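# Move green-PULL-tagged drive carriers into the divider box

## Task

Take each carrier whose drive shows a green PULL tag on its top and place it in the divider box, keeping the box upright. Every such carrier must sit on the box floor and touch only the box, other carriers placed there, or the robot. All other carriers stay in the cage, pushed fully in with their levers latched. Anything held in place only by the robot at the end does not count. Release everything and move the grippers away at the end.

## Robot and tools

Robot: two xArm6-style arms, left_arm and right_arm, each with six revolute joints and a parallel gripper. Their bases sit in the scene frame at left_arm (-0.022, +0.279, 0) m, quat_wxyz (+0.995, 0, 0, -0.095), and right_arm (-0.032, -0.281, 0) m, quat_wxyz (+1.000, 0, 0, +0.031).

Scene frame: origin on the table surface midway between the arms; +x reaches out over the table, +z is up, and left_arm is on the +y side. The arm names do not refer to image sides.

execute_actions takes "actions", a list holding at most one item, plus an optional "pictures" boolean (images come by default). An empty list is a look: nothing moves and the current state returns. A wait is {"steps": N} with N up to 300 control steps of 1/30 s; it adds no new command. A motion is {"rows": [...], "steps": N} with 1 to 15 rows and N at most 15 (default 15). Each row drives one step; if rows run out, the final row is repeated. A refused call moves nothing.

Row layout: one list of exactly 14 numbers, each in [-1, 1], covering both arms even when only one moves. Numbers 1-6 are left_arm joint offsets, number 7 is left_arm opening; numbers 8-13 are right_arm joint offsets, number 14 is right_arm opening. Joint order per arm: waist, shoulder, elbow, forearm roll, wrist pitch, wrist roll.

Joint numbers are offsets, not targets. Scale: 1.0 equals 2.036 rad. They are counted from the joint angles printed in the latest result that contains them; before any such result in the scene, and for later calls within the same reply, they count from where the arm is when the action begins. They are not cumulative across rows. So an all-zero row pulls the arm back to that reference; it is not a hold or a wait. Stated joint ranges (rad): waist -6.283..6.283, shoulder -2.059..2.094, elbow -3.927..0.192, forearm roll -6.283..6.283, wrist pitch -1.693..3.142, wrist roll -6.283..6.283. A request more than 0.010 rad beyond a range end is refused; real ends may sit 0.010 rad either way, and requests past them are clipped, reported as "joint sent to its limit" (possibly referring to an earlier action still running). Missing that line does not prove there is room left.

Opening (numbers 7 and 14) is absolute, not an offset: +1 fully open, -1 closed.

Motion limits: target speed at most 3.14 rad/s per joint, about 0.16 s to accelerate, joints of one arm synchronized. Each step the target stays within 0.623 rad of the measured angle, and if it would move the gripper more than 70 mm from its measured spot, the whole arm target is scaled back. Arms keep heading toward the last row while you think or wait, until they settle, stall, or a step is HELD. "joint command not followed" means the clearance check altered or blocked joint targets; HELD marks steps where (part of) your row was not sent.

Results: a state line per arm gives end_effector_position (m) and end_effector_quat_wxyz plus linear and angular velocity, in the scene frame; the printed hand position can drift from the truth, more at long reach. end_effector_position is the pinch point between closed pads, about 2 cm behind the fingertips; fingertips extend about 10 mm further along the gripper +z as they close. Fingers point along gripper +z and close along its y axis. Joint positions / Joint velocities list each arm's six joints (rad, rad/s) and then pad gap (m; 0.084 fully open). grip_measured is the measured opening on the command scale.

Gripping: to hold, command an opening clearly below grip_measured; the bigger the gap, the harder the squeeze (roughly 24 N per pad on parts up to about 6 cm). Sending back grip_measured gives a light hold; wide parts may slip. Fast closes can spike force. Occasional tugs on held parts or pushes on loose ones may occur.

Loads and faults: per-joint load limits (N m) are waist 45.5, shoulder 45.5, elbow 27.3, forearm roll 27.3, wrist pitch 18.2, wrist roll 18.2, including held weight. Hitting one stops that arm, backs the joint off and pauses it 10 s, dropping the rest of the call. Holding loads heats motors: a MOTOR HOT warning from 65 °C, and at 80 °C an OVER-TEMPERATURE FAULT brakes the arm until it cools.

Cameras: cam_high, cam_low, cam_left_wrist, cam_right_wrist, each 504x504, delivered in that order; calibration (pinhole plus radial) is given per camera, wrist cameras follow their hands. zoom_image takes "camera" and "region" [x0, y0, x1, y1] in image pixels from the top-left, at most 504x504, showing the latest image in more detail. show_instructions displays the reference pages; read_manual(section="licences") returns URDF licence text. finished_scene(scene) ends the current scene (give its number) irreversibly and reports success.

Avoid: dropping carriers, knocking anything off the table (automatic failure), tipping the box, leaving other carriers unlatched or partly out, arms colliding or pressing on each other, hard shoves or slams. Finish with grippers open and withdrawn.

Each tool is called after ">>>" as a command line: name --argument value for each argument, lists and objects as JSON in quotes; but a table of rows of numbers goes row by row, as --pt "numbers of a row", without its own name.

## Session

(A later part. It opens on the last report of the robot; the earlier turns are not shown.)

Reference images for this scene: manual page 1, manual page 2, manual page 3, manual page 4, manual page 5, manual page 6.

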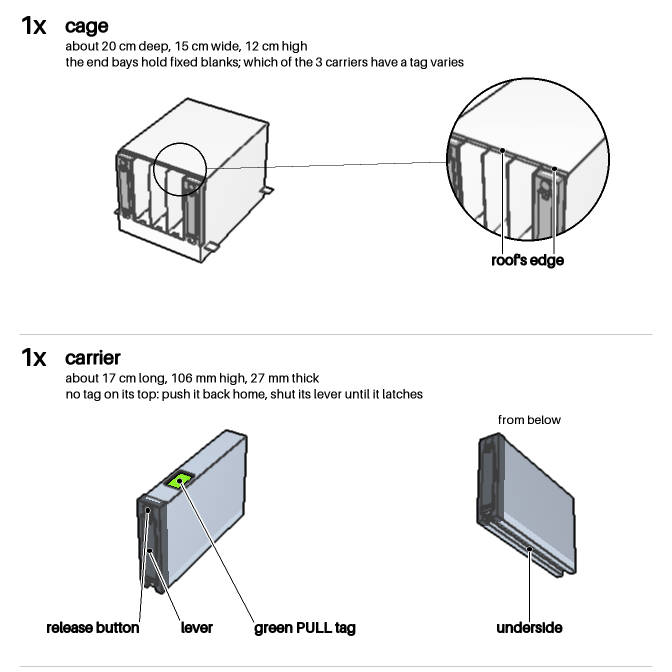

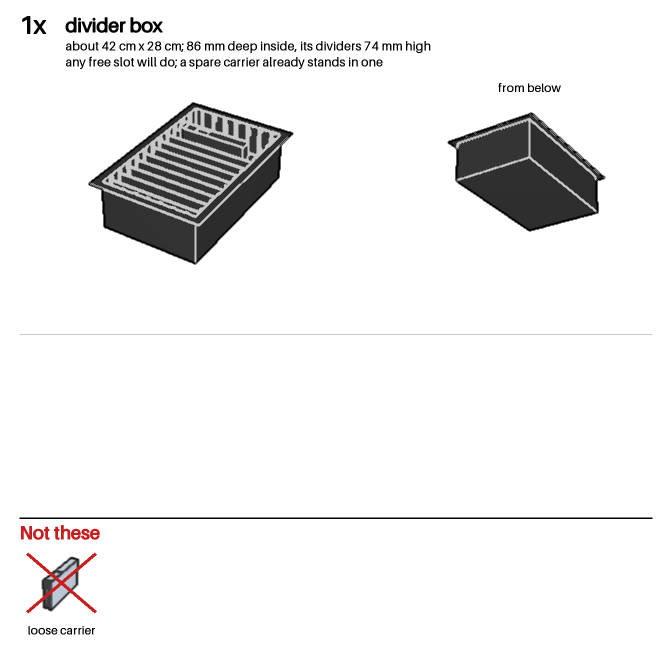

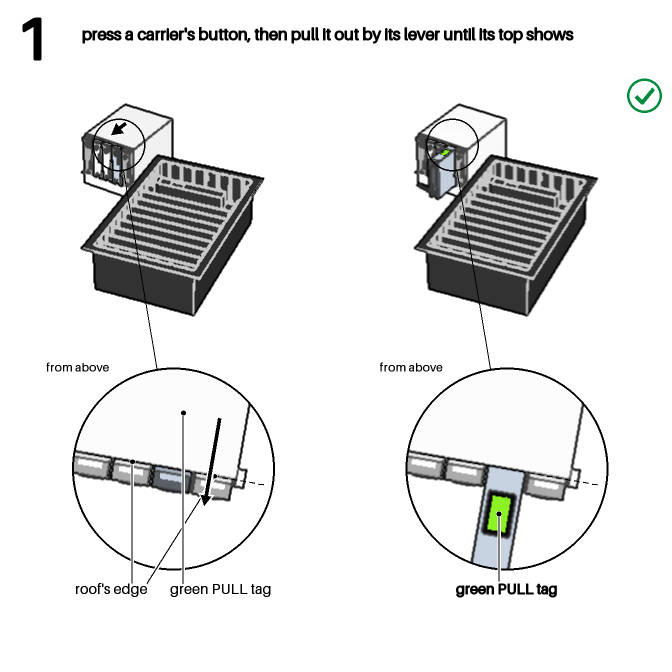

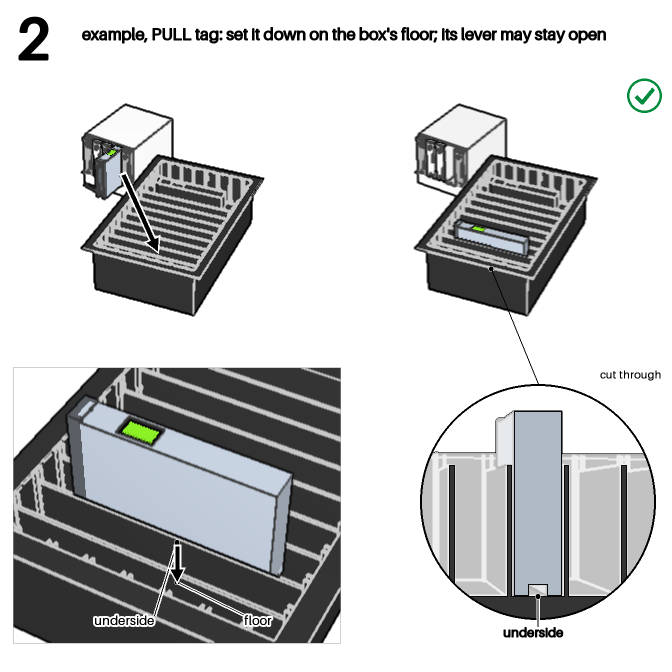

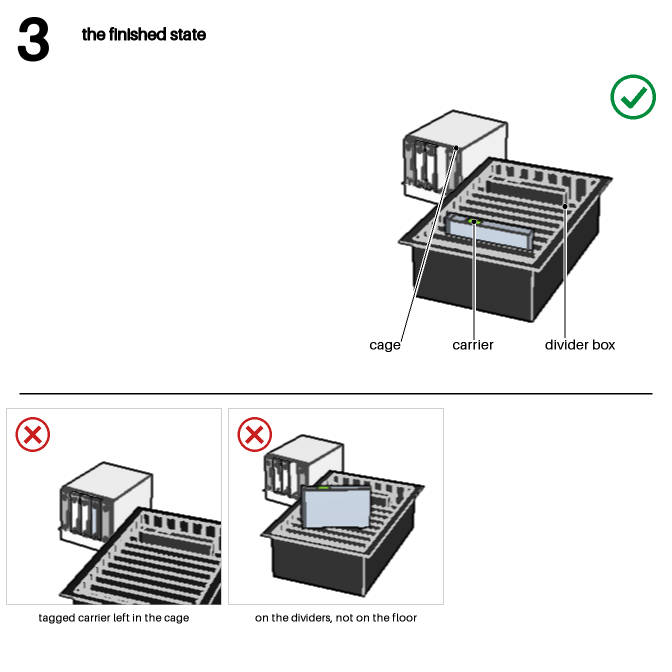

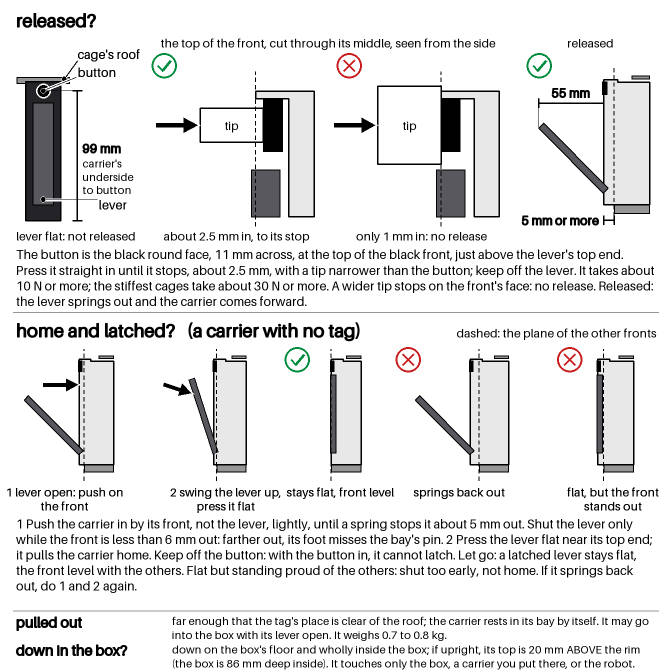

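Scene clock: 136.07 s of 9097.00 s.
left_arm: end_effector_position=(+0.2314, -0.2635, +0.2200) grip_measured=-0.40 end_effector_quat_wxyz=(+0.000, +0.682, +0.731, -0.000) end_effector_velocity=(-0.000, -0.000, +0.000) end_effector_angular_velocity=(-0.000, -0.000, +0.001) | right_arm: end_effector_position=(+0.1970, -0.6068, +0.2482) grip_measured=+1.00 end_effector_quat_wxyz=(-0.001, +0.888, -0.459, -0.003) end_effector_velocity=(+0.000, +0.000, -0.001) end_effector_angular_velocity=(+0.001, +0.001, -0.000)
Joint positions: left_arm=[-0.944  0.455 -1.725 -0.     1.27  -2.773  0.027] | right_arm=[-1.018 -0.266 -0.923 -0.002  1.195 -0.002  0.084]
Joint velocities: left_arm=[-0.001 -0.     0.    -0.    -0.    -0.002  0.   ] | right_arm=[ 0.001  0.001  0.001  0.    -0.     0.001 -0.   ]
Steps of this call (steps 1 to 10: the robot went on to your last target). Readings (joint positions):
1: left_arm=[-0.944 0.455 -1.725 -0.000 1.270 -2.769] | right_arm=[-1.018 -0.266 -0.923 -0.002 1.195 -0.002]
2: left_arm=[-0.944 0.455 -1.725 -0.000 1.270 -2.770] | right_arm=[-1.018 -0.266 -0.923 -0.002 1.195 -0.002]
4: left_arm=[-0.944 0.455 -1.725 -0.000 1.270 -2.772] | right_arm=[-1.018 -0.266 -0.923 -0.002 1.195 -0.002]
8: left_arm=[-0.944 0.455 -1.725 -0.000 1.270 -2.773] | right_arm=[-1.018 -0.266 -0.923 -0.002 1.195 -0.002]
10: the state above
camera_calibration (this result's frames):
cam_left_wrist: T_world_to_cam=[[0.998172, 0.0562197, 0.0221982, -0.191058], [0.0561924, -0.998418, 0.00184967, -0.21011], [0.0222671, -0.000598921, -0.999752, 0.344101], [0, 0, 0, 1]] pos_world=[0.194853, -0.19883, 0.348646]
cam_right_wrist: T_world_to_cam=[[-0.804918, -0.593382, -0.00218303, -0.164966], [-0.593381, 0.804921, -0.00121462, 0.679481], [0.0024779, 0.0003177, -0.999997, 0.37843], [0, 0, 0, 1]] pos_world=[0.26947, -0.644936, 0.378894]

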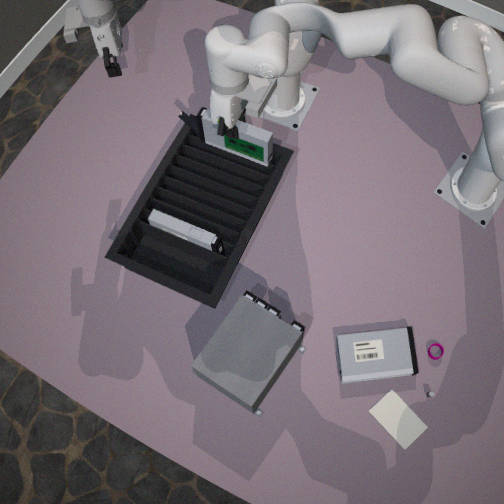

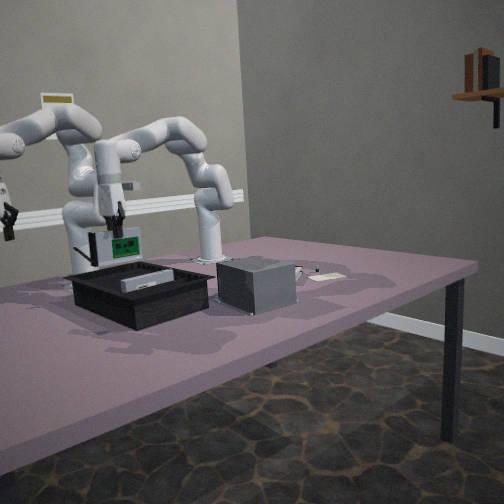

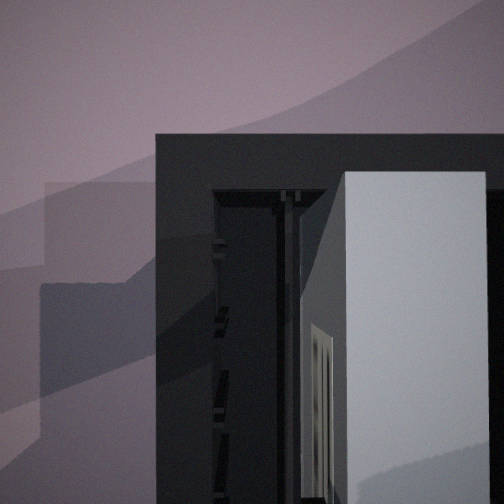

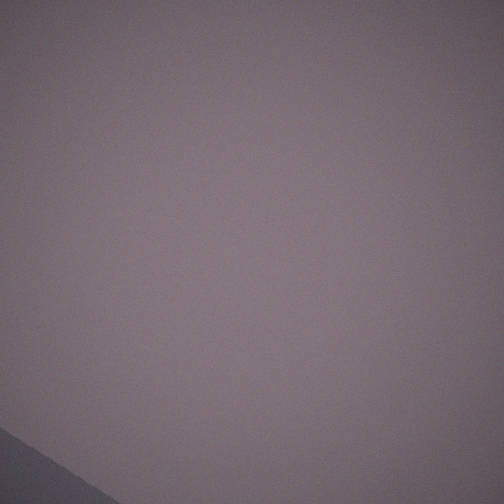

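>>> execute_actions --actions '[{"rows":[[0.0022,-0.001,0.0367,0,-0.0358,0.0022,-1,0,0,0,0,0,0,1]]}]' --pictures false

>>> execute_actions --actions '[{"steps":8}]'

>>> zoom_image --camera "cam_left_wrist" --region '[200,150,400,504]'

Scene clock: 153.13 s of 9097.00 s.
left_arm: end_effector_position=(+0.2327, -0.2600, +0.1965) grip_measured=-0.40 end_effector_quat_wxyz=(+0.001, +0.682, +0.731, -0.001) end_effector_velocity=(-0.001, +0.003, -0.007) end_effector_angular_velocity=(+0.010, +0.004, +0.001) | right_arm: end_effector_position=(+0.1970, -0.6068, +0.2482) grip_measured=+1.00 end_effector_quat_wxyz=(-0.001, +0.888, -0.459, -0.003) end_effector_velocity=(+0.000, -0.000, +0.000) end_effector_angular_velocity=(-0.001, -0.000, +0.001)
Joint positions: left_arm=[-0.939  0.452 -1.653 -0.     1.197 -2.768  0.027] | right_arm=[-1.018 -0.266 -0.923 -0.002  1.195 -0.002  0.084]
Joint velocities: left_arm=[ 0.001  0.003  0.014  0.    -0.006  0.    -0.   ] | right_arm=[ 0.    -0.    -0.001 -0.    -0.    -0.001 -0.   ]
Steps of this call (steps 1 to 15: the robot went on to your last target; steps 16 to 90: nothing new was sent; then 13.57 s passed at rest; steps 91 to 105: all 15 steps of this action). Readings (joint positions):
91: left_arm=[-0.944 0.455 -1.725 -0.000 1.270 -2.773] | right_arm=[-1.018 -0.266 -0.923 -0.002 1.195 -0.002]
92: left_arm=[-0.944 0.455 -1.722 -0.000 1.266 -2.773] | right_arm=[-1.018 -0.266 -0.923 -0.002 1.195 -0.002]
94: left_arm=[-0.942 0.452 -1.699 -0.000 1.239 -2.771] | right_arm=[-1.018 -0.266 -0.923 -0.002 1.195 -0.002]
98: left_arm=[-0.939 0.456 -1.656 0.000 1.207 -2.769] | right_arm=[-1.018 -0.266 -0.923 -0.002 1.195 -0.002]
105: the state above

Scene clock: 153.40 s of 9097.00 s.
left_arm: end_effector_position=(+0.2324, -0.2594, +0.1951) grip_measured=-0.40 end_effector_quat_wxyz=(+0.000, +0.682, +0.731, -0.000) end_effector_velocity=(+0.001, -0.001, +0.002) end_effector_angular_velocity=(-0.004, -0.002, -0.000) | right_arm: end_effector_position=(+0.1970, -0.6068, +0.2482) grip_measured=+1.00 end_effector_quat_wxyz=(-0.001, +0.888, -0.459, -0.003) end_effector_velocity=(-0.000, -0.000, -0.000) end_effector_angular_velocity=(+0.001, +0.000, -0.001)
Joint positions: left_arm=[-0.939  0.453 -1.651 -0.     1.197 -2.768  0.027] | right_arm=[-1.018 -0.266 -0.923 -0.002  1.195 -0.002  0.084]
Joint velocities: left_arm=[ 0.    -0.001 -0.002 -0.    -0.001  0.     0.   ] | right_arm=[-0.001  0.001 -0.     0.     0.     0.     0.   ]
Steps of this call (steps 1 to 8: the robot went on to your last target). Readings (joint positions):
1: left_arm=[-0.939 0.453 -1.652 -0.000 1.197 -2.768] | right_arm=[-1.018 -0.266 -0.923 -0.002 1.195 -0.002]
2: left_arm=[-0.939 0.453 -1.652 -0.000 1.197 -2.768] | right_arm=[-1.018 -0.266 -0.923 -0.002 1.195 -0.002]
4: left_arm=[-0.939 0.453 -1.651 -0.000 1.197 -2.768] | right_arm=[-1.018 -0.266 -0.923 -0.002 1.195 -0.002]
8: the state above
camera_calibration (this result's frames):
cam_left_wrist: T_world_to_cam=[[0.99817, 0.0562176, 0.0222953, -0.191752], [0.0561849, -0.998418, 0.00208705, -0.206025], [0.0223774, -0.000830568, -0.999749, 0.319064], [0, 0, 0, 1]] pos_world=[0.195837, -0.194655, 0.323689]
cam_right_wrist: T_world_to_cam=[[-0.804918, -0.593382, -0.00218293, -0.164966], [-0.593381, 0.804921, -0.00121457, 0.679481], [0.00247778, 0.00031768, -0.999997, 0.37843], [0, 0, 0, 1]] pos_world=[0.26947, -0.644936, 0.378894]

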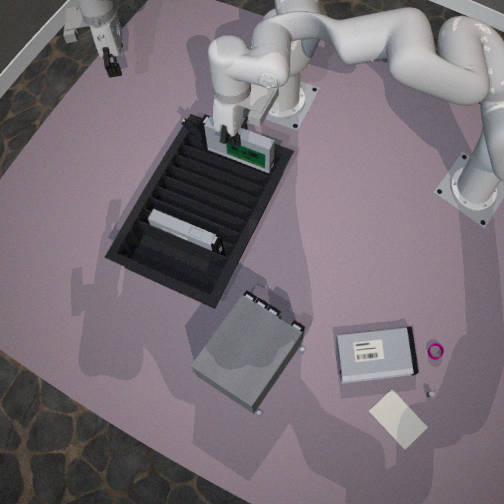

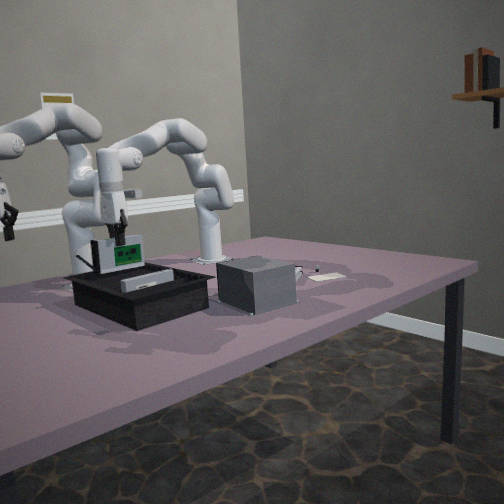

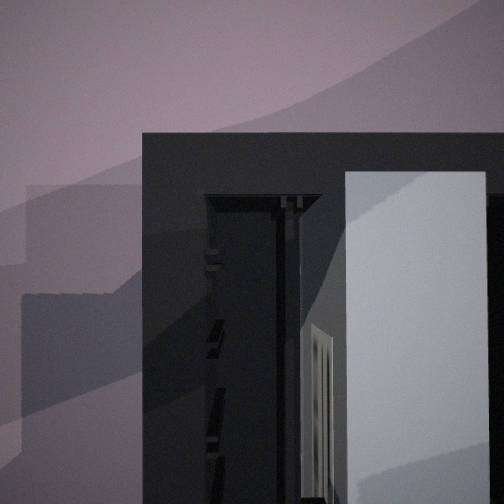

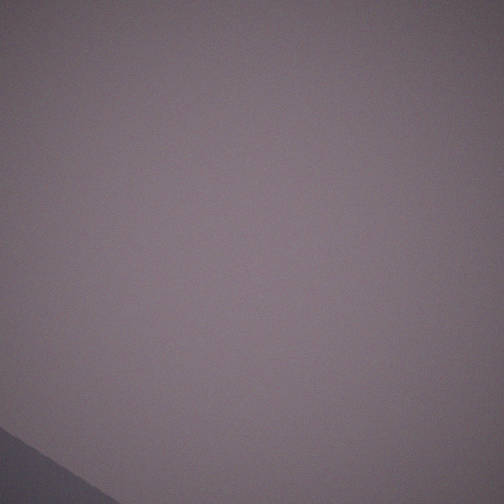

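Region (200, 150, 400, 504) of cam_left_wrist's 504x504 image, scaled by 1.424, with more detail than that image has; it fills the left 285 columns of this view, and the rest is white.

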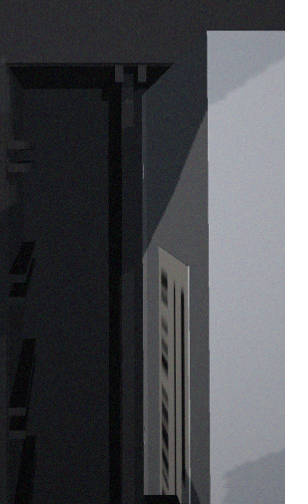

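Good. Descend.

>>> execute_actions --actions '[{"rows":[[0,0.0058,0.0127,0,-0.0185,0,-1,0,0,0,0,0,0,1],[0,0.0058,0.0127,0,-0.0185,0,-1,0,0,0,0,0,0,1],[0,0.0058,0.0127,0,-0.0185,0,-1,0,0,0,0,0,0,1],[0,0.0058,0.0127,0,-0.0185,0,-1,0,0,0,0,0,0,1],[0,0.0117,0.0254,0,-0.037,0,-1,0,0,0,0,0,0,1],[0,0.0117,0.0254,0,-0.037,0,-1,0,0,0,0,0,0,1],[0,0.0117,0.0254,0,-0.037,0,-1,0,0,0,0,0,0,1],[0,0.0117,0.0254,0,-0.037,0,-1,0,0,0,0,0,0,1],[0,0.0175,0.0381,0,-0.0554,0,-1,0,0,0,0,0,0,1]]}]' --pictures false

>>> execute_actions --actions '[{"steps":12}]'

>>> execute_actions --actions '[{"rows":[[0,0.0079,0.0083,0,-0.0162,0,-1,0,0,0,0,0,0,1],[0,0.0079,0.0083,0,-0.0162,0,-1,0,0,0,0,0,0,1],[0,0.0079,0.0083,0,-0.0162,0,-1,0,0,0,0,0,0,1],[0,0.0079,0.0083,0,-0.0162,0,-1,0,0,0,0,0,0,1],[0,0.0158,0.0165,0,-0.0323,0,-1,0,0,0,0,0,0,1],[0,0.0158,0.0165,0,-0.0323,0,-1,0,0,0,0,0,0,1],[0,0.0158,0.0165,0,-0.0323,0,-1,0,0,0,0,0,0,1],[0,0.0158,0.0165,0,-0.0323,0,-1,0,0,0,0,0,0,1],[0,0.021,0.022,0,-0.043,0,-1,0,0,0,0,0,0,1],[0,0.021,0.022,0,-0.043,0,-1,0,0,0,0,0,0,1],[0,0.021,0.022,0,-0.043,0,-1,0,0,0,0,0,0,1],[0,0.021,0.022,0,-0.043,0,-1,0,0,0,0,0,0,1],[0,0.0237,0.0248,0,-0.0485,0,-1,0,0,0,0,0,0,1]]}]' --pictures false

>>> execute_actions --actions '[{"steps":15}]'

Scene clock: 165.00 s of 9097.00 s.
left_arm: end_effector_position=(+0.2321, -0.2586, +0.1516) grip_measured=-0.40 end_effector_quat_wxyz=(-0.002, +0.682, +0.731, +0.001) end_effector_velocity=(-0.002, +0.005, -0.046) end_effector_angular_velocity=(+0.016, +0.007, +0.002) | right_arm: end_effector_position=(+0.1970, -0.6068, +0.2482) grip_measured=+1.00 end_effector_quat_wxyz=(-0.001, +0.888, -0.459, -0.003) end_effector_velocity=(+0.000, -0.000, +0.000) end_effector_angular_velocity=(-0.001, +0.000, -0.000)
Joint positions: left_arm=[-0.939  0.488 -1.577 -0.     1.093 -2.768  0.027] | right_arm=[-1.018 -0.266 -0.923 -0.002  1.195 -0.002  0.084]
Joint velocities: left_arm=[ 0.     0.037  0.074  0.    -0.094 -0.001 -0.   ] | right_arm=[ 0.    -0.    -0.    -0.001 -0.     0.001  0.   ]
Steps of this call (steps 1 to 15: the robot went on to your last target; steps 16 to 90: nothing new was sent; then 8.10 s passed at rest; steps 91 to 105: all 15 steps of this action). Readings (joint positions):
91: left_arm=[-0.939 0.453 -1.650 -0.000 1.197 -2.768] | right_arm=[-1.018 -0.266 -0.923 -0.002 1.195 -0.002]
92: left_arm=[-0.939 0.454 -1.649 -0.000 1.194 -2.768] | right_arm=[-1.018 -0.266 -0.923 -0.002 1.195 -0.002]
94: left_arm=[-0.939 0.457 -1.641 -0.000 1.179 -2.768] | right_arm=[-1.018 -0.266 -0.923 -0.002 1.195 -0.002]
98: left_arm=[-0.939 0.469 -1.615 -0.000 1.146 -2.768] | right_arm=[-1.018 -0.266 -0.923 -0.002 1.195 -0.002]
105: the state above

Scene clock: 165.40 s of 9097.00 s.
left_arm: end_effector_position=(+0.2324, -0.2593, +0.1500) grip_measured=-0.40 end_effector_quat_wxyz=(+0.000, +0.682, +0.731, -0.000) end_effector_velocity=(-0.000, +0.001, -0.002) end_effector_angular_velocity=(+0.004, +0.002, +0.001) | right_arm: end_effector_position=(+0.1970, -0.6068, +0.2482) grip_measured=+1.00 end_effector_quat_wxyz=(-0.001, +0.888, -0.459, -0.003) end_effector_velocity=(+0.000, +0.000, -0.001) end_effector_angular_velocity=(+0.002, +0.000, -0.001)
Joint positions: left_arm=[-0.939  0.489 -1.573 -0.     1.084 -2.768  0.027] | right_arm=[-1.018 -0.266 -0.923 -0.002  1.195 -0.002  0.084]
Joint velocities: left_arm=[ 0.     0.002  0.003  0.    -0.001 -0.001  0.   ] | right_arm=[ 0.     0.001  0.     0.001 -0.     0.001  0.   ]
Steps of this call (steps 1 to 12: the robot went on to your last target). Readings (joint positions):
1: left_arm=[-0.939 0.488 -1.575 -0.000 1.090 -2.768] | right_arm=[-1.018 -0.266 -0.923 -0.002 1.195 -0.002]
2: left_arm=[-0.939 0.489 -1.574 -0.000 1.088 -2.768] | right_arm=[-1.018 -0.266 -0.923 -0.002 1.195 -0.002]
4: left_arm=[-0.939 0.488 -1.575 -0.000 1.086 -2.768] | right_arm=[-1.018 -0.266 -0.923 -0.002 1.195 -0.002]
8: left_arm=[-0.939 0.488 -1.574 -0.000 1.084 -2.768] | right_arm=[-1.018 -0.266 -0.923 -0.002 1.195 -0.002]
12: the state above
camera_calibration (this result's frames):
cam_left_wrist: T_world_to_cam=[[0.998171, 0.0562223, 0.0222114, -0.190703], [0.0561946, -0.998418, 0.00187121, -0.20582], [0.0222815, -0.000619629, -0.999752, 0.274097], [0, 0, 0, 1]] pos_world=[0.195813, -0.194602, 0.27865]
cam_right_wrist: T_world_to_cam=[[-0.804918, -0.593382, -0.00218294, -0.164966], [-0.593381, 0.804921, -0.00121453, 0.679481], [0.00247778, 0.000317722, -0.999997, 0.37843], [0, 0, 0, 1]] pos_world=[0.26947, -0.644936, 0.378894]

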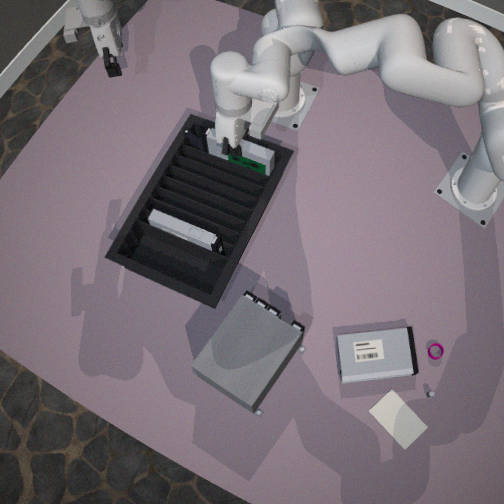

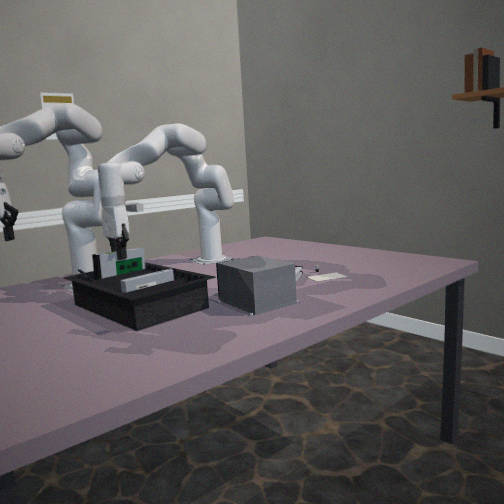

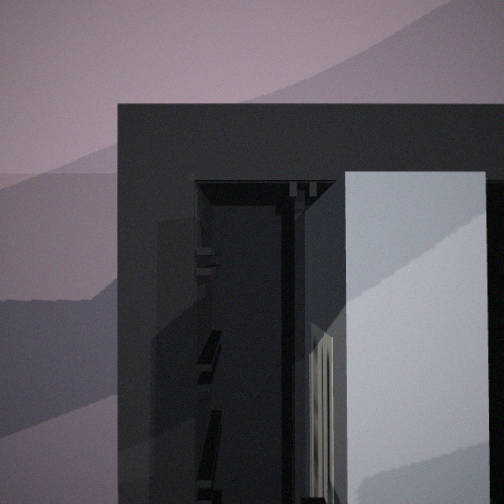

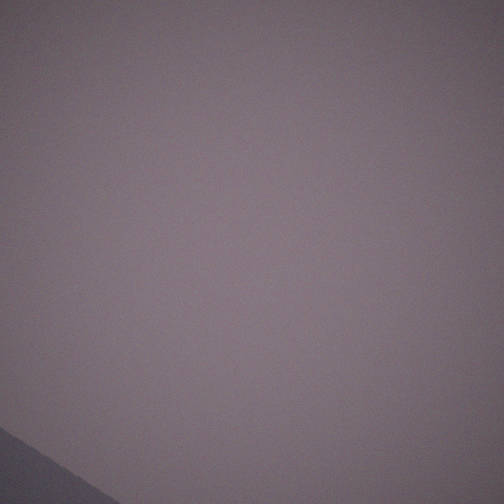

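Scene clock: 165.90 s of 9097.00 s.
left_arm: end_effector_position=(+0.2324, -0.2593, +0.1131) grip_measured=-0.40 end_effector_quat_wxyz=(-0.000, +0.682, +0.731, +0.000) end_effector_velocity=(+0.002, -0.004, -0.045) end_effector_angular_velocity=(-0.020, -0.009, +0.001) | right_arm: end_effector_position=(+0.1970, -0.6068, +0.2482) grip_measured=+1.00 end_effector_quat_wxyz=(-0.001, +0.888, -0.459, -0.003) end_effector_velocity=(+0.001, +0.000, +0.000) end_effector_angular_velocity=(-0.001, -0.001, +0.002)
Joint positions: left_arm=[-0.939  0.531 -1.529 -0.     0.998 -2.768  0.027] | right_arm=[-1.018 -0.266 -0.923 -0.002  1.195 -0.002  0.084]
Joint velocities: left_arm=[-0.     0.057  0.052 -0.    -0.131 -0.001  0.   ] | right_arm=[ 0.001 -0.    -0.001  0.    -0.    -0.001 -0.   ]
Steps of this call (steps 1 to 15: all 15 steps of this action). Readings (joint positions):
1: left_arm=[-0.939 0.489 -1.573 -0.000 1.084 -2.768] | right_arm=[-1.018 -0.266 -0.923 -0.002 1.195 -0.002]
2: left_arm=[-0.939 0.490 -1.572 -0.000 1.081 -2.768] | right_arm=[-1.018 -0.266 -0.923 -0.002 1.195 -0.002]
4: left_arm=[-0.939 0.495 -1.567 -0.000 1.068 -2.768] | right_arm=[-1.018 -0.266 -0.923 -0.002 1.195 -0.002]
8: left_arm=[-0.939 0.511 -1.550 -0.000 1.040 -2.768] | right_arm=[-1.018 -0.266 -0.923 -0.002 1.195 -0.002]
15: the state above

Scene clock: 166.40 s of 9097.00 s.
left_arm: end_effector_position=(+0.2326, -0.2600, +0.1091) grip_measured=-0.40 end_effector_quat_wxyz=(+0.001, +0.683, +0.731, -0.001) end_effector_velocity=(-0.000, +0.000, -0.001) end_effector_angular_velocity=(+0.001, +0.000, -0.001) | right_arm: end_effector_position=(+0.1970, -0.6068, +0.2482) grip_measured=+1.00 end_effector_quat_wxyz=(-0.001, +0.888, -0.459, -0.003) end_effector_velocity=(+0.001, +0.000, +0.000) end_effector_angular_velocity=(-0.000, -0.001, +0.001)
Joint positions: left_arm=[-0.939  0.536 -1.524 -0.     0.985 -2.768  0.027] | right_arm=[-1.018 -0.266 -0.923 -0.002  1.195 -0.002  0.084]
Joint velocities: left_arm=[-0.     0.002  0.001 -0.    -0.001  0.001 -0.   ] | right_arm=[ 0.001 -0.001  0.     0.001 -0.    -0.     0.   ]
Steps of this call (steps 1 to 15: the robot went on to your last target). Readings (joint positions):
1: left_arm=[-0.939 0.533 -1.527 -0.000 0.995 -2.768] | right_arm=[-1.018 -0.266 -0.923 -0.002 1.195 -0.002]
2: left_arm=[-0.939 0.534 -1.526 -0.000 0.992 -2.768] | right_arm=[-1.018 -0.266 -0.923 -0.002 1.195 -0.002]
4: left_arm=[-0.939 0.535 -1.525 -0.000 0.989 -2.769] | right_arm=[-1.018 -0.266 -0.923 -0.002 1.195 -0.002]
8: left_arm=[-0.939 0.536 -1.524 -0.000 0.986 -2.769] | right_arm=[-1.018 -0.266 -0.923 -0.002 1.195 -0.002]
15: the state above
camera_calibration (this result's frames):
cam_left_wrist: T_world_to_cam=[[0.998156, 0.0561588, 0.0230356, -0.190022], [0.0560772, -0.998418, 0.0041741, -0.206676], [0.0232335, -0.00287464, -0.999726, 0.232356], [0, 0, 0, 1]] pos_world=[0.195863, -0.19501, 0.237533]
cam_right_wrist: T_world_to_cam=[[-0.804918, -0.593383, -0.00218283, -0.164966], [-0.593381, 0.804921, -0.00121457, 0.679481], [0.00247771, 0.000317624, -0.999997, 0.37843], [0, 0, 0, 1]] pos_world=[0.26947, -0.644936, 0.378894]

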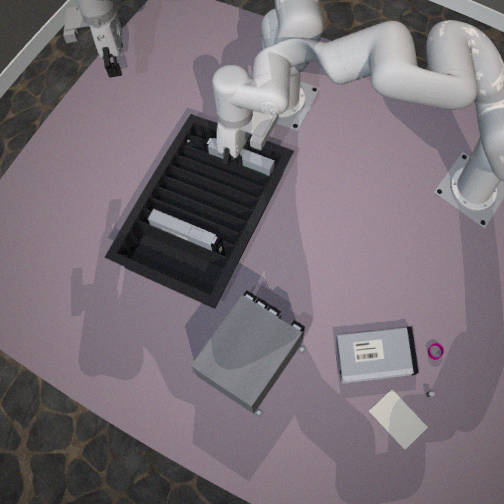

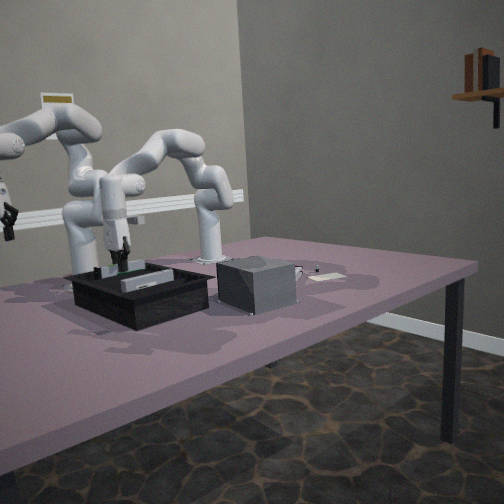

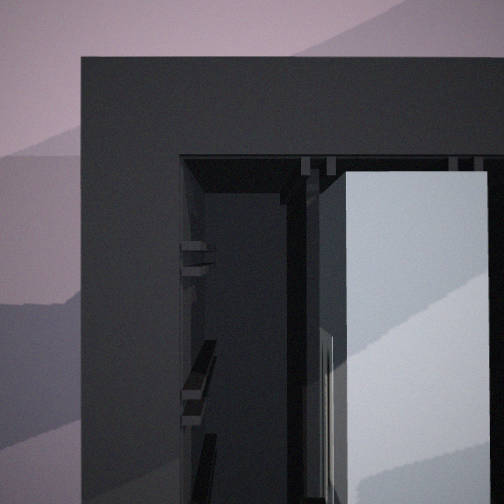

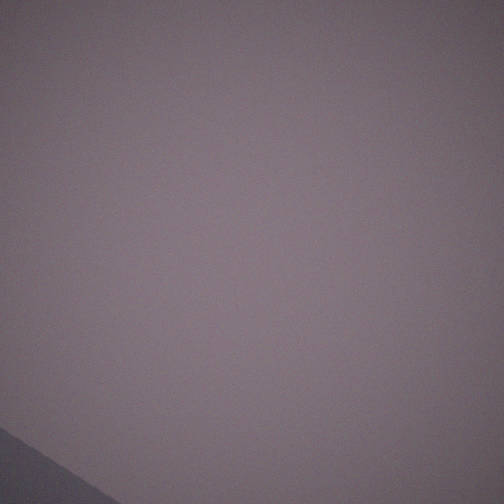

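>>> execute_actions --actions '[{"rows":[[0,0,0,0,0,0,0,0,0,0,0,0,0,1]],"steps":8}]' --pictures false

>>> execute_actions --actions '[{"rows":[[0,-0.024,-0.025,0,0.049,0,0,0,0,0,0,0,0,1]],"steps":12}]' --pictures false

>>> execute_actions --actions '[{"rows":[[0.2947,-0.215,0.1,0,-0.67,1,0,0,0,0,0,0,0,1]]}]' --pictures false

>>> execute_actions --actions '[{"steps":60}]' --pictures false

Scene clock: 176.33 s of 9097.00 s.
left_arm: end_effector_position=(+0.2326, -0.2600, +0.1092) grip_measured=-0.02 end_effector_quat_wxyz=(+0.001, +0.682, +0.731, -0.001) end_effector_velocity=(+0.001, -0.001, +0.000) end_effector_angular_velocity=(-0.002, -0.002, -0.001) | right_arm: end_effector_position=(+0.1970, -0.6068, +0.2482) grip_measured=+1.00 end_effector_quat_wxyz=(-0.001, +0.888, -0.459, -0.003) end_effector_velocity=(-0.000, +0.000, -0.000) end_effector_angular_velocity=(+0.000, +0.001, +0.001)
Joint positions: left_arm=[-0.939  0.536 -1.524 -0.     0.985 -2.769  0.043] | right_arm=[-1.018 -0.266 -0.923 -0.002  1.195 -0.002  0.084]
Joint velocities: left_arm=[ 0.     0.    -0.001  0.001 -0.001  0.001  0.005] | right_arm=[ 0.001  0.     0.001 -0.001  0.    -0.     0.   ]
Steps of this call (steps 1 to 15: the robot went on to your last target; steps 16 to 90: nothing new was sent; then 6.67 s passed at rest; steps 91 to 98: all 8 steps of this action). Readings (joint positions):
91: left_arm=[-0.939 0.537 -1.523 -0.000 0.985 -2.768] | right_arm=[-1.018 -0.266 -0.923 -0.002 1.195 -0.002]
92: left_arm=[-0.939 0.537 -1.523 -0.000 0.985 -2.768] | right_arm=[-1.018 -0.266 -0.923 -0.002 1.195 -0.002]
94: left_arm=[-0.939 0.537 -1.523 -0.000 0.986 -2.769] | right_arm=[-1.018 -0.266 -0.923 -0.002 1.195 -0.002]
98: the state above

Scene clock: 176.73 s of 9097.00 s.
left_arm: end_effector_position=(+0.2325, -0.2599, +0.1505) grip_measured=-0.01 end_effector_quat_wxyz=(+0.001, +0.682, +0.731, -0.001) end_effector_velocity=(-0.009, +0.020, -0.025) end_effector_angular_velocity=(+0.079, +0.037, +0.000) | right_arm: end_effector_position=(+0.1970, -0.6068, +0.2482) grip_measured=+1.00 end_effector_quat_wxyz=(-0.001, +0.888, -0.459, -0.003) end_effector_velocity=(+0.000, -0.000, +0.001) end_effector_angular_velocity=(-0.001, -0.001, -0.001)
Joint positions: left_arm=[-0.939  0.488 -1.573 -0.     1.082 -2.769  0.044] | right_arm=[-1.018 -0.266 -0.923 -0.002  1.195 -0.002  0.084]
Joint velocities: left_arm=[-0.     0.018  0.026  0.     0.042 -0.    -0.   ] | right_arm=[-0.    -0.001 -0.001  0.001  0.     0.     0.   ]
Steps of this call (steps 1 to 12: all 12 steps of this action). Readings (joint positions):
1: left_arm=[-0.939 0.536 -1.524 -0.000 0.985 -2.769] | right_arm=[-1.018 -0.266 -0.923 -0.002 1.195 -0.002]
2: left_arm=[-0.939 0.535 -1.525 -0.000 0.989 -2.769] | right_arm=[-1.018 -0.266 -0.923 -0.002 1.195 -0.002]
4: left_arm=[-0.939 0.523 -1.537 -0.000 1.022 -2.769] | right_arm=[-1.018 -0.266 -0.923 -0.002 1.195 -0.002]
8: left_arm=[-0.939 0.490 -1.574 -0.000 1.070 -2.769] | right_arm=[-1.018 -0.266 -0.923 -0.002 1.195 -0.002]
12: the state above

Scene clock: 177.23 s of 9097.00 s.
left_arm: end_effector_position=(+0.3709, -0.2316, +0.2441) grip_measured=-0.01 end_effector_quat_wxyz=(+0.168, +0.688, +0.706, -0.024) end_effector_velocity=(+0.295, +0.092, +0.241) end_effector_angular_velocity=(-0.534, -0.694, -0.180) | right_arm: end_effector_position=(+0.1970, -0.6068, +0.2482) grip_measured=+1.00 end_effector_quat_wxyz=(-0.001, +0.888, -0.459, -0.003) end_effector_velocity=(+0.000, -0.000, -0.000) end_effector_angular_velocity=(-0.000, +0.000, -0.000)
Joint positions: left_arm=[-0.725  0.332 -1.5   -0.     0.826 -2.511  0.044] | right_arm=[-1.018 -0.266 -0.923 -0.002  1.195 -0.002  0.084]
Joint velocities: left_arm=[ 0.45  -0.331  0.152  0.    -0.667  0.668  0.   ] | right_arm=[ 0.     0.001 -0.    -0.    -0.     0.001  0.   ]
Steps of this call (steps 1 to 15: all 15 steps of this action). Readings (joint positions):
1: left_arm=[-0.939 0.489 -1.572 -0.000 1.083 -2.768] | right_arm=[-1.018 -0.266 -0.923 -0.002 1.195 -0.002]
2: left_arm=[-0.937 0.487 -1.571 -0.000 1.080 -2.765] | right_arm=[-1.018 -0.266 -0.923 -0.002 1.195 -0.002]
4: left_arm=[-0.912 0.468 -1.557 -0.001 1.049 -2.733] | right_arm=[-1.018 -0.266 -0.923 -0.002 1.195 -0.002]
8: left_arm=[-0.836 0.413 -1.539 -0.000 0.972 -2.657] | right_arm=[-1.018 -0.266 -0.923 -0.002 1.195 -0.002]
15: the state above

Scene clock: 179.23 s of 9097.00 s.
left_arm: end_effector_position=(+0.5542, -0.0579, +0.6217) grip_measured=-0.01 end_effector_quat_wxyz=(+0.424, +0.693, +0.071, +0.579) end_effector_velocity=(-0.000, +0.000, +0.001) end_effector_angular_velocity=(-0.001, -0.001, +0.000) | right_arm: end_effector_position=(+0.1970, -0.6068, +0.2482) grip_measured=+1.00 end_effector_quat_wxyz=(-0.001, +0.888, -0.459, -0.003) end_effector_velocity=(+0.000, +0.000, -0.001) end_effector_angular_velocity=(+0.001, +0.001, +0.002)
Joint positions: left_arm=[-0.34   0.05  -1.369 -0.    -0.282 -0.733  0.044] | right_arm=[-1.018 -0.266 -0.923 -0.002  1.195 -0.002  0.084]
Joint velocities: left_arm=[ 0.    -0.001 -0.     0.    -0.     0.    -0.   ] | right_arm=[ 0.001  0.001  0.001  0.    -0.    -0.     0.   ]
Steps of this call (steps 1 to 60: the robot went on to your last target). Readings (joint positions):
1: left_arm=[-0.710 0.321 -1.495 -0.000 0.804 -2.489] | right_arm=[-1.018 -0.266 -0.923 -0.002 1.195 -0.002]
2: left_arm=[-0.695 0.311 -1.490 -0.000 0.780 -2.465] | right_arm=[-1.018 -0.266 -0.923 -0.002 1.195 -0.002]
4: left_arm=[-0.667 0.290 -1.481 -0.000 0.733 -2.418] | right_arm=[-1.018 -0.266 -0.923 -0.002 1.195 -0.002]
8: left_arm=[-0.613 0.250 -1.462 -0.000 0.630 -2.315] | right_arm=[-1.018 -0.266 -0.923 -0.002 1.195 -0.002]
60: the state above

>>> execute_actions --actions '[{"rows":[[0.0005,0,0.3944,0,0,0.3605,0,0,0,0,0,0,0,1]]}]' --pictures false

>>> execute_actions --actions '[{"steps":45}]' --pictures false

>>> execute_actions --actions '[{"rows":[[0,0.1302,-0.0685,0,-0.0624,0,0,0,0,0,0,0,0,1]]}]' --pictures false

>>> execute_actions --actions '[{"steps":10}]' --pictures false

>>> execute_actions --actions '[{"rows":[[0,0.0115,-0.0195,0,0.008,0,0,0,0,0,0,0,0,1]]}]'

Scene clock: 185.10 s of 9097.00 s.
left_arm: end_effector_position=(+0.5511, -0.0557, +0.4481) grip_measured=-0.01 end_effector_quat_wxyz=(+0.289, +0.792, -0.029, +0.538) end_effector_velocity=(-0.058, +0.034, -0.398) end_effector_angular_velocity=(+0.827, +0.289, -0.149) | right_arm: end_effector_position=(+0.1970, -0.6068, +0.2482) grip_measured=+1.00 end_effector_quat_wxyz=(-0.001, +0.888, -0.459, -0.003) end_effector_velocity=(+0.000, -0.000, +0.000) end_effector_angular_velocity=(-0.001, +0.000, +0.000)
Joint positions: left_arm=[-0.339  0.051 -1.082 -0.    -0.282 -0.456  0.044] | right_arm=[-1.018 -0.266 -0.923 -0.002  1.195 -0.002  0.084]
Joint velocities: left_arm=[ 0.001 -0.     0.667  0.     0.     0.588 -0.   ] | right_arm=[-0.     0.    -0.001 -0.    -0.    -0.     0.   ]
Steps of this call (steps 1 to 15: the robot went on to your last target; steps 16 to 90: nothing new was sent; then 2.37 s passed at rest; steps 91 to 105: all 15 steps of this action). Readings (joint positions):
91: left_arm=[-0.339 0.050 -1.369 -0.000 -0.282 -0.733] | right_arm=[-1.018 -0.266 -0.923 -0.002 1.195 -0.002]
92: left_arm=[-0.339 0.050 -1.367 -0.000 -0.282 -0.729] | right_arm=[-1.018 -0.266 -0.923 -0.002 1.195 -0.002]
94: left_arm=[-0.339 0.047 -1.337 -0.000 -0.283 -0.693] | right_arm=[-1.018 -0.266 -0.923 -0.002 1.195 -0.002]
98: left_arm=[-0.339 0.051 -1.237 -0.000 -0.281 -0.601] | right_arm=[-1.018 -0.266 -0.923 -0.002 1.195 -0.002]
105: the state above

Scene clock: 186.60 s of 9097.00 s.
left_arm: end_effector_position=(+0.4418, +0.0085, +0.1677) grip_measured=-0.01 end_effector_quat_wxyz=(+0.101, +0.889, -0.241, +0.375) end_effector_velocity=(-0.000, +0.000, -0.000) end_effector_angular_velocity=(-0.000, +0.001, +0.001) | right_arm: end_effector_position=(+0.1970, -0.6068, +0.2482) grip_measured=+1.00 end_effector_quat_wxyz=(-0.001, +0.888, -0.459, -0.003) end_effector_velocity=(-0.000, -0.000, -0.001) end_effector_angular_velocity=(+0.001, +0.001, -0.001)
Joint positions: left_arm=[-0.339  0.05  -0.567 -0.    -0.282  0.001  0.044] | right_arm=[-1.018 -0.266 -0.923 -0.002  1.195 -0.002  0.084]
Joint velocities: left_arm=[ 0.     0.     0.001 -0.    -0.    -0.     0.   ] | right_arm=[-0.001  0.001  0.     0.     0.     0.    -0.   ]
Steps of this call (steps 1 to 45: the robot went on to your last target). Readings (joint positions):
1: left_arm=[-0.339 0.051 -1.060 -0.000 -0.282 -0.436] | right_arm=[-1.018 -0.266 -0.923 -0.002 1.195 -0.002]
2: left_arm=[-0.339 0.051 -1.037 -0.000 -0.282 -0.417] | right_arm=[-1.018 -0.266 -0.923 -0.002 1.195 -0.002]
4: left_arm=[-0.339 0.051 -0.993 -0.000 -0.282 -0.377] | right_arm=[-1.018 -0.266 -0.923 -0.002 1.195 -0.002]
8: left_arm=[-0.339 0.051 -0.904 -0.000 -0.282 -0.298] | right_arm=[-1.018 -0.266 -0.923 -0.002 1.195 -0.002]
45: the state above
All arms were judged still, so your last target was given up. Only a new action makes them travel on or press farther. Fingers that are still opening or closing keep moving.

Scene clock: 187.10 s of 9097.00 s.
left_arm: end_effector_position=(+0.4737, -0.0101, +0.1142) grip_measured=-0.01 end_effector_quat_wxyz=(+0.102, +0.889, -0.241, +0.376) end_effector_velocity=(+0.008, -0.005, -0.000) end_effector_angular_velocity=(-0.011, -0.018, +0.001) | right_arm: end_effector_position=(+0.1970, -0.6068, +0.2482) grip_measured=+1.00 end_effector_quat_wxyz=(-0.001, +0.888, -0.459, -0.003) end_effector_velocity=(+0.000, -0.000, -0.000) end_effector_angular_velocity=(+0.001, -0.001, -0.001)
Joint positions: left_arm=[-0.338  0.311 -0.704 -0.    -0.407  0.001  0.044] | right_arm=[-1.018 -0.266 -0.923 -0.002  1.195 -0.002  0.084]
Joint velocities: left_arm=[ 0.     0.031 -0.028  0.    -0.024 -0.001 -0.   ] | right_arm=[-0.001  0.001 -0.001  0.001  0.    -0.001 -0.   ]
Steps of this call (steps 1 to 15: all 15 steps of this action). Readings (joint positions):
1: left_arm=[-0.339 0.051 -0.567 -0.000 -0.282 0.001] | right_arm=[-1.018 -0.266 -0.923 -0.002 1.195 -0.002]
2: left_arm=[-0.338 0.053 -0.568 -0.000 -0.284 0.001] | right_arm=[-1.018 -0.266 -0.923 -0.002 1.195 -0.002]
4: left_arm=[-0.338 0.091 -0.590 -0.000 -0.304 0.001] | right_arm=[-1.018 -0.266 -0.923 -0.002 1.195 -0.002]
8: left_arm=[-0.339 0.256 -0.673 -0.000 -0.378 0.001] | right_arm=[-1.018 -0.266 -0.923 -0.002 1.195 -0.002]
15: the state above

Scene clock: 187.43 s of 9097.00 s.
left_arm: end_effector_position=(+0.4739, -0.0102, +0.1131) grip_measured=-0.01 end_effector_quat_wxyz=(+0.102, +0.889, -0.241, +0.376) end_effector_velocity=(+0.000, -0.000, -0.001) end_effector_angular_velocity=(+0.001, +0.000, -0.000) | right_arm: end_effector_position=(+0.1970, -0.6068, +0.2482) grip_measured=+1.00 end_effector_quat_wxyz=(-0.001, +0.888, -0.459, -0.003) end_effector_velocity=(-0.000, -0.000, +0.001) end_effector_angular_velocity=(-0.002, +0.000, +0.001)
Joint positions: left_arm=[-0.339  0.315 -0.706 -0.    -0.409  0.001  0.044] | right_arm=[-1.018 -0.266 -0.923 -0.002  1.195 -0.002  0.084]
Joint velocities: left_arm=[-0.     0.003 -0.002 -0.    -0.     0.001 -0.   ] | right_arm=[-0.001 -0.001 -0.    -0.001  0.    -0.001 -0.   ]
Steps of this call (steps 1 to 10: the robot went on to your last target). Readings (joint positions):
1: left_arm=[-0.338 0.312 -0.705 -0.000 -0.408 0.001] | right_arm=[-1.018 -0.266 -0.923 -0.002 1.195 -0.002]
2: left_arm=[-0.338 0.313 -0.705 -0.000 -0.408 0.001] | right_arm=[-1.018 -0.266 -0.923 -0.002 1.195 -0.002]
4: left_arm=[-0.338 0.314 -0.706 -0.000 -0.409 0.001] | right_arm=[-1.018 -0.266 -0.923 -0.002 1.195 -0.002]
8: left_arm=[-0.339 0.315 -0.706 -0.000 -0.409 0.001] | right_arm=[-1.018 -0.266 -0.923 -0.002 1.195 -0.002]
10: the state above

Scene clock: 187.93 s of 9097.00 s.
left_arm: end_effector_position=(+0.4829, -0.0155, +0.1131) grip_measured=-0.01 end_effector_quat_wxyz=(+0.102, +0.889, -0.241, +0.376) end_effector_velocity=(+0.001, -0.001, -0.000) end_effector_angular_velocity=(+0.000, +0.000, -0.000) | right_arm: end_effector_position=(+0.1970, -0.6068, +0.2482) grip_measured=+1.00 end_effector_quat_wxyz=(-0.001, +0.888, -0.459, -0.003) end_effector_velocity=(-0.000, -0.000, -0.001) end_effector_angular_velocity=(+0.001, +0.001, -0.001)
Joint positions: left_arm=[-0.339  0.338 -0.745 -0.    -0.393  0.001  0.044] | right_arm=[-1.018 -0.266 -0.923 -0.002  1.195 -0.002  0.084]
Joint velocities: left_arm=[-0.     0.002 -0.003 -0.     0.001  0.     0.   ] | right_arm=[-0.001  0.001  0.    -0.    -0.     0.     0.   ]
Steps of this call (steps 1 to 15: all 15 steps of this action). Readings (joint positions):
1: left_arm=[-0.339 0.315 -0.706 -0.000 -0.409 0.001] | right_arm=[-1.018 -0.266 -0.923 -0.002 1.195 -0.002]
2: left_arm=[-0.339 0.317 -0.708 -0.000 -0.408 0.001] | right_arm=[-1.018 -0.266 -0.923 -0.002 1.195 -0.002]
4: left_arm=[-0.339 0.326 -0.724 -0.000 -0.401 0.001] | right_arm=[-1.018 -0.266 -0.923 -0.002 1.195 -0.002]
8: left_arm=[-0.339 0.336 -0.742 -0.000 -0.395 0.001] | right_arm=[-1.018 -0.266 -0.923 -0.002 1.195 -0.002]
15: the state above
camera_calibration (this result's frames):
cam_left_wrist: T_world_to_cam=[[-0.525435, -0.850811, 0.00621969, 0.269923], [-0.596285, 0.363013, -0.716007, 0.440915], [0.606928, -0.379924, -0.698066, -0.0906086], [0, 0, 0, 1]] pos_world=[0.459731, 0.0351713, 0.250769]
cam_right_wrist: T_world_to_cam=[[-0.804918, -0.593382, -0.00218299, -0.164966], [-0.593381, 0.804921, -0.00121481, 0.679481], [0.00247798, 0.000317524, -0.999997, 0.37843], [0, 0, 0, 1]] pos_world=[0.26947, -0.644936, 0.378894]

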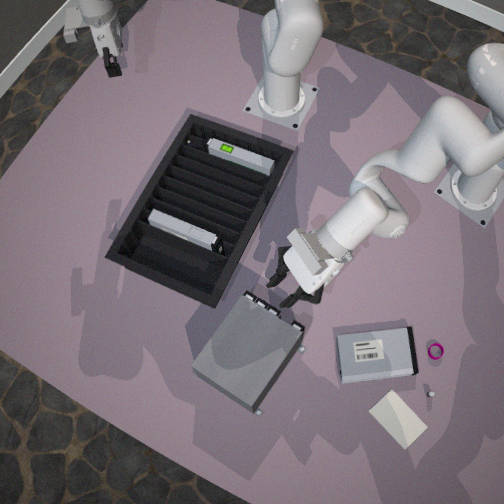

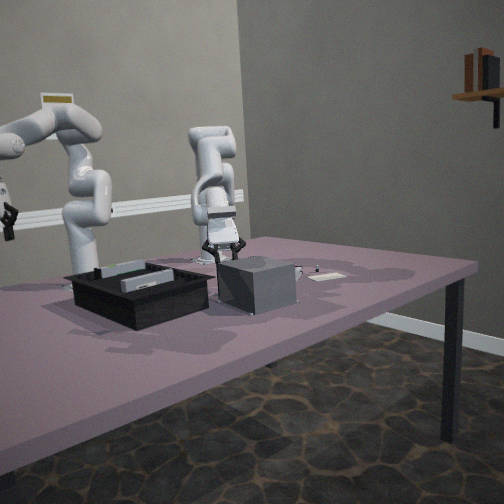

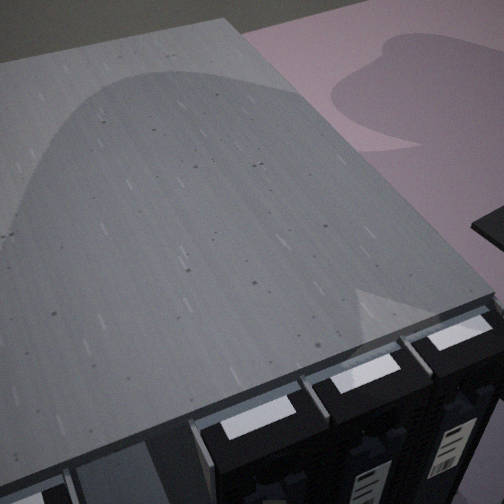

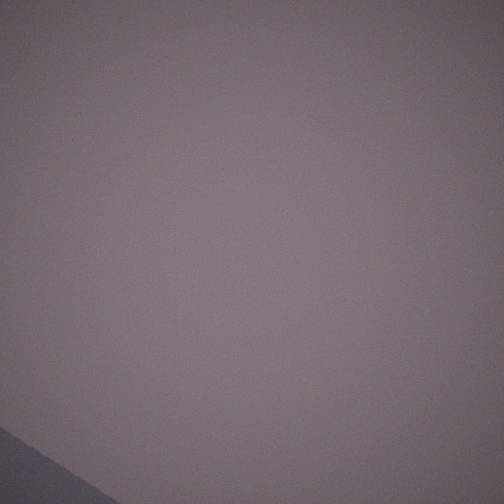

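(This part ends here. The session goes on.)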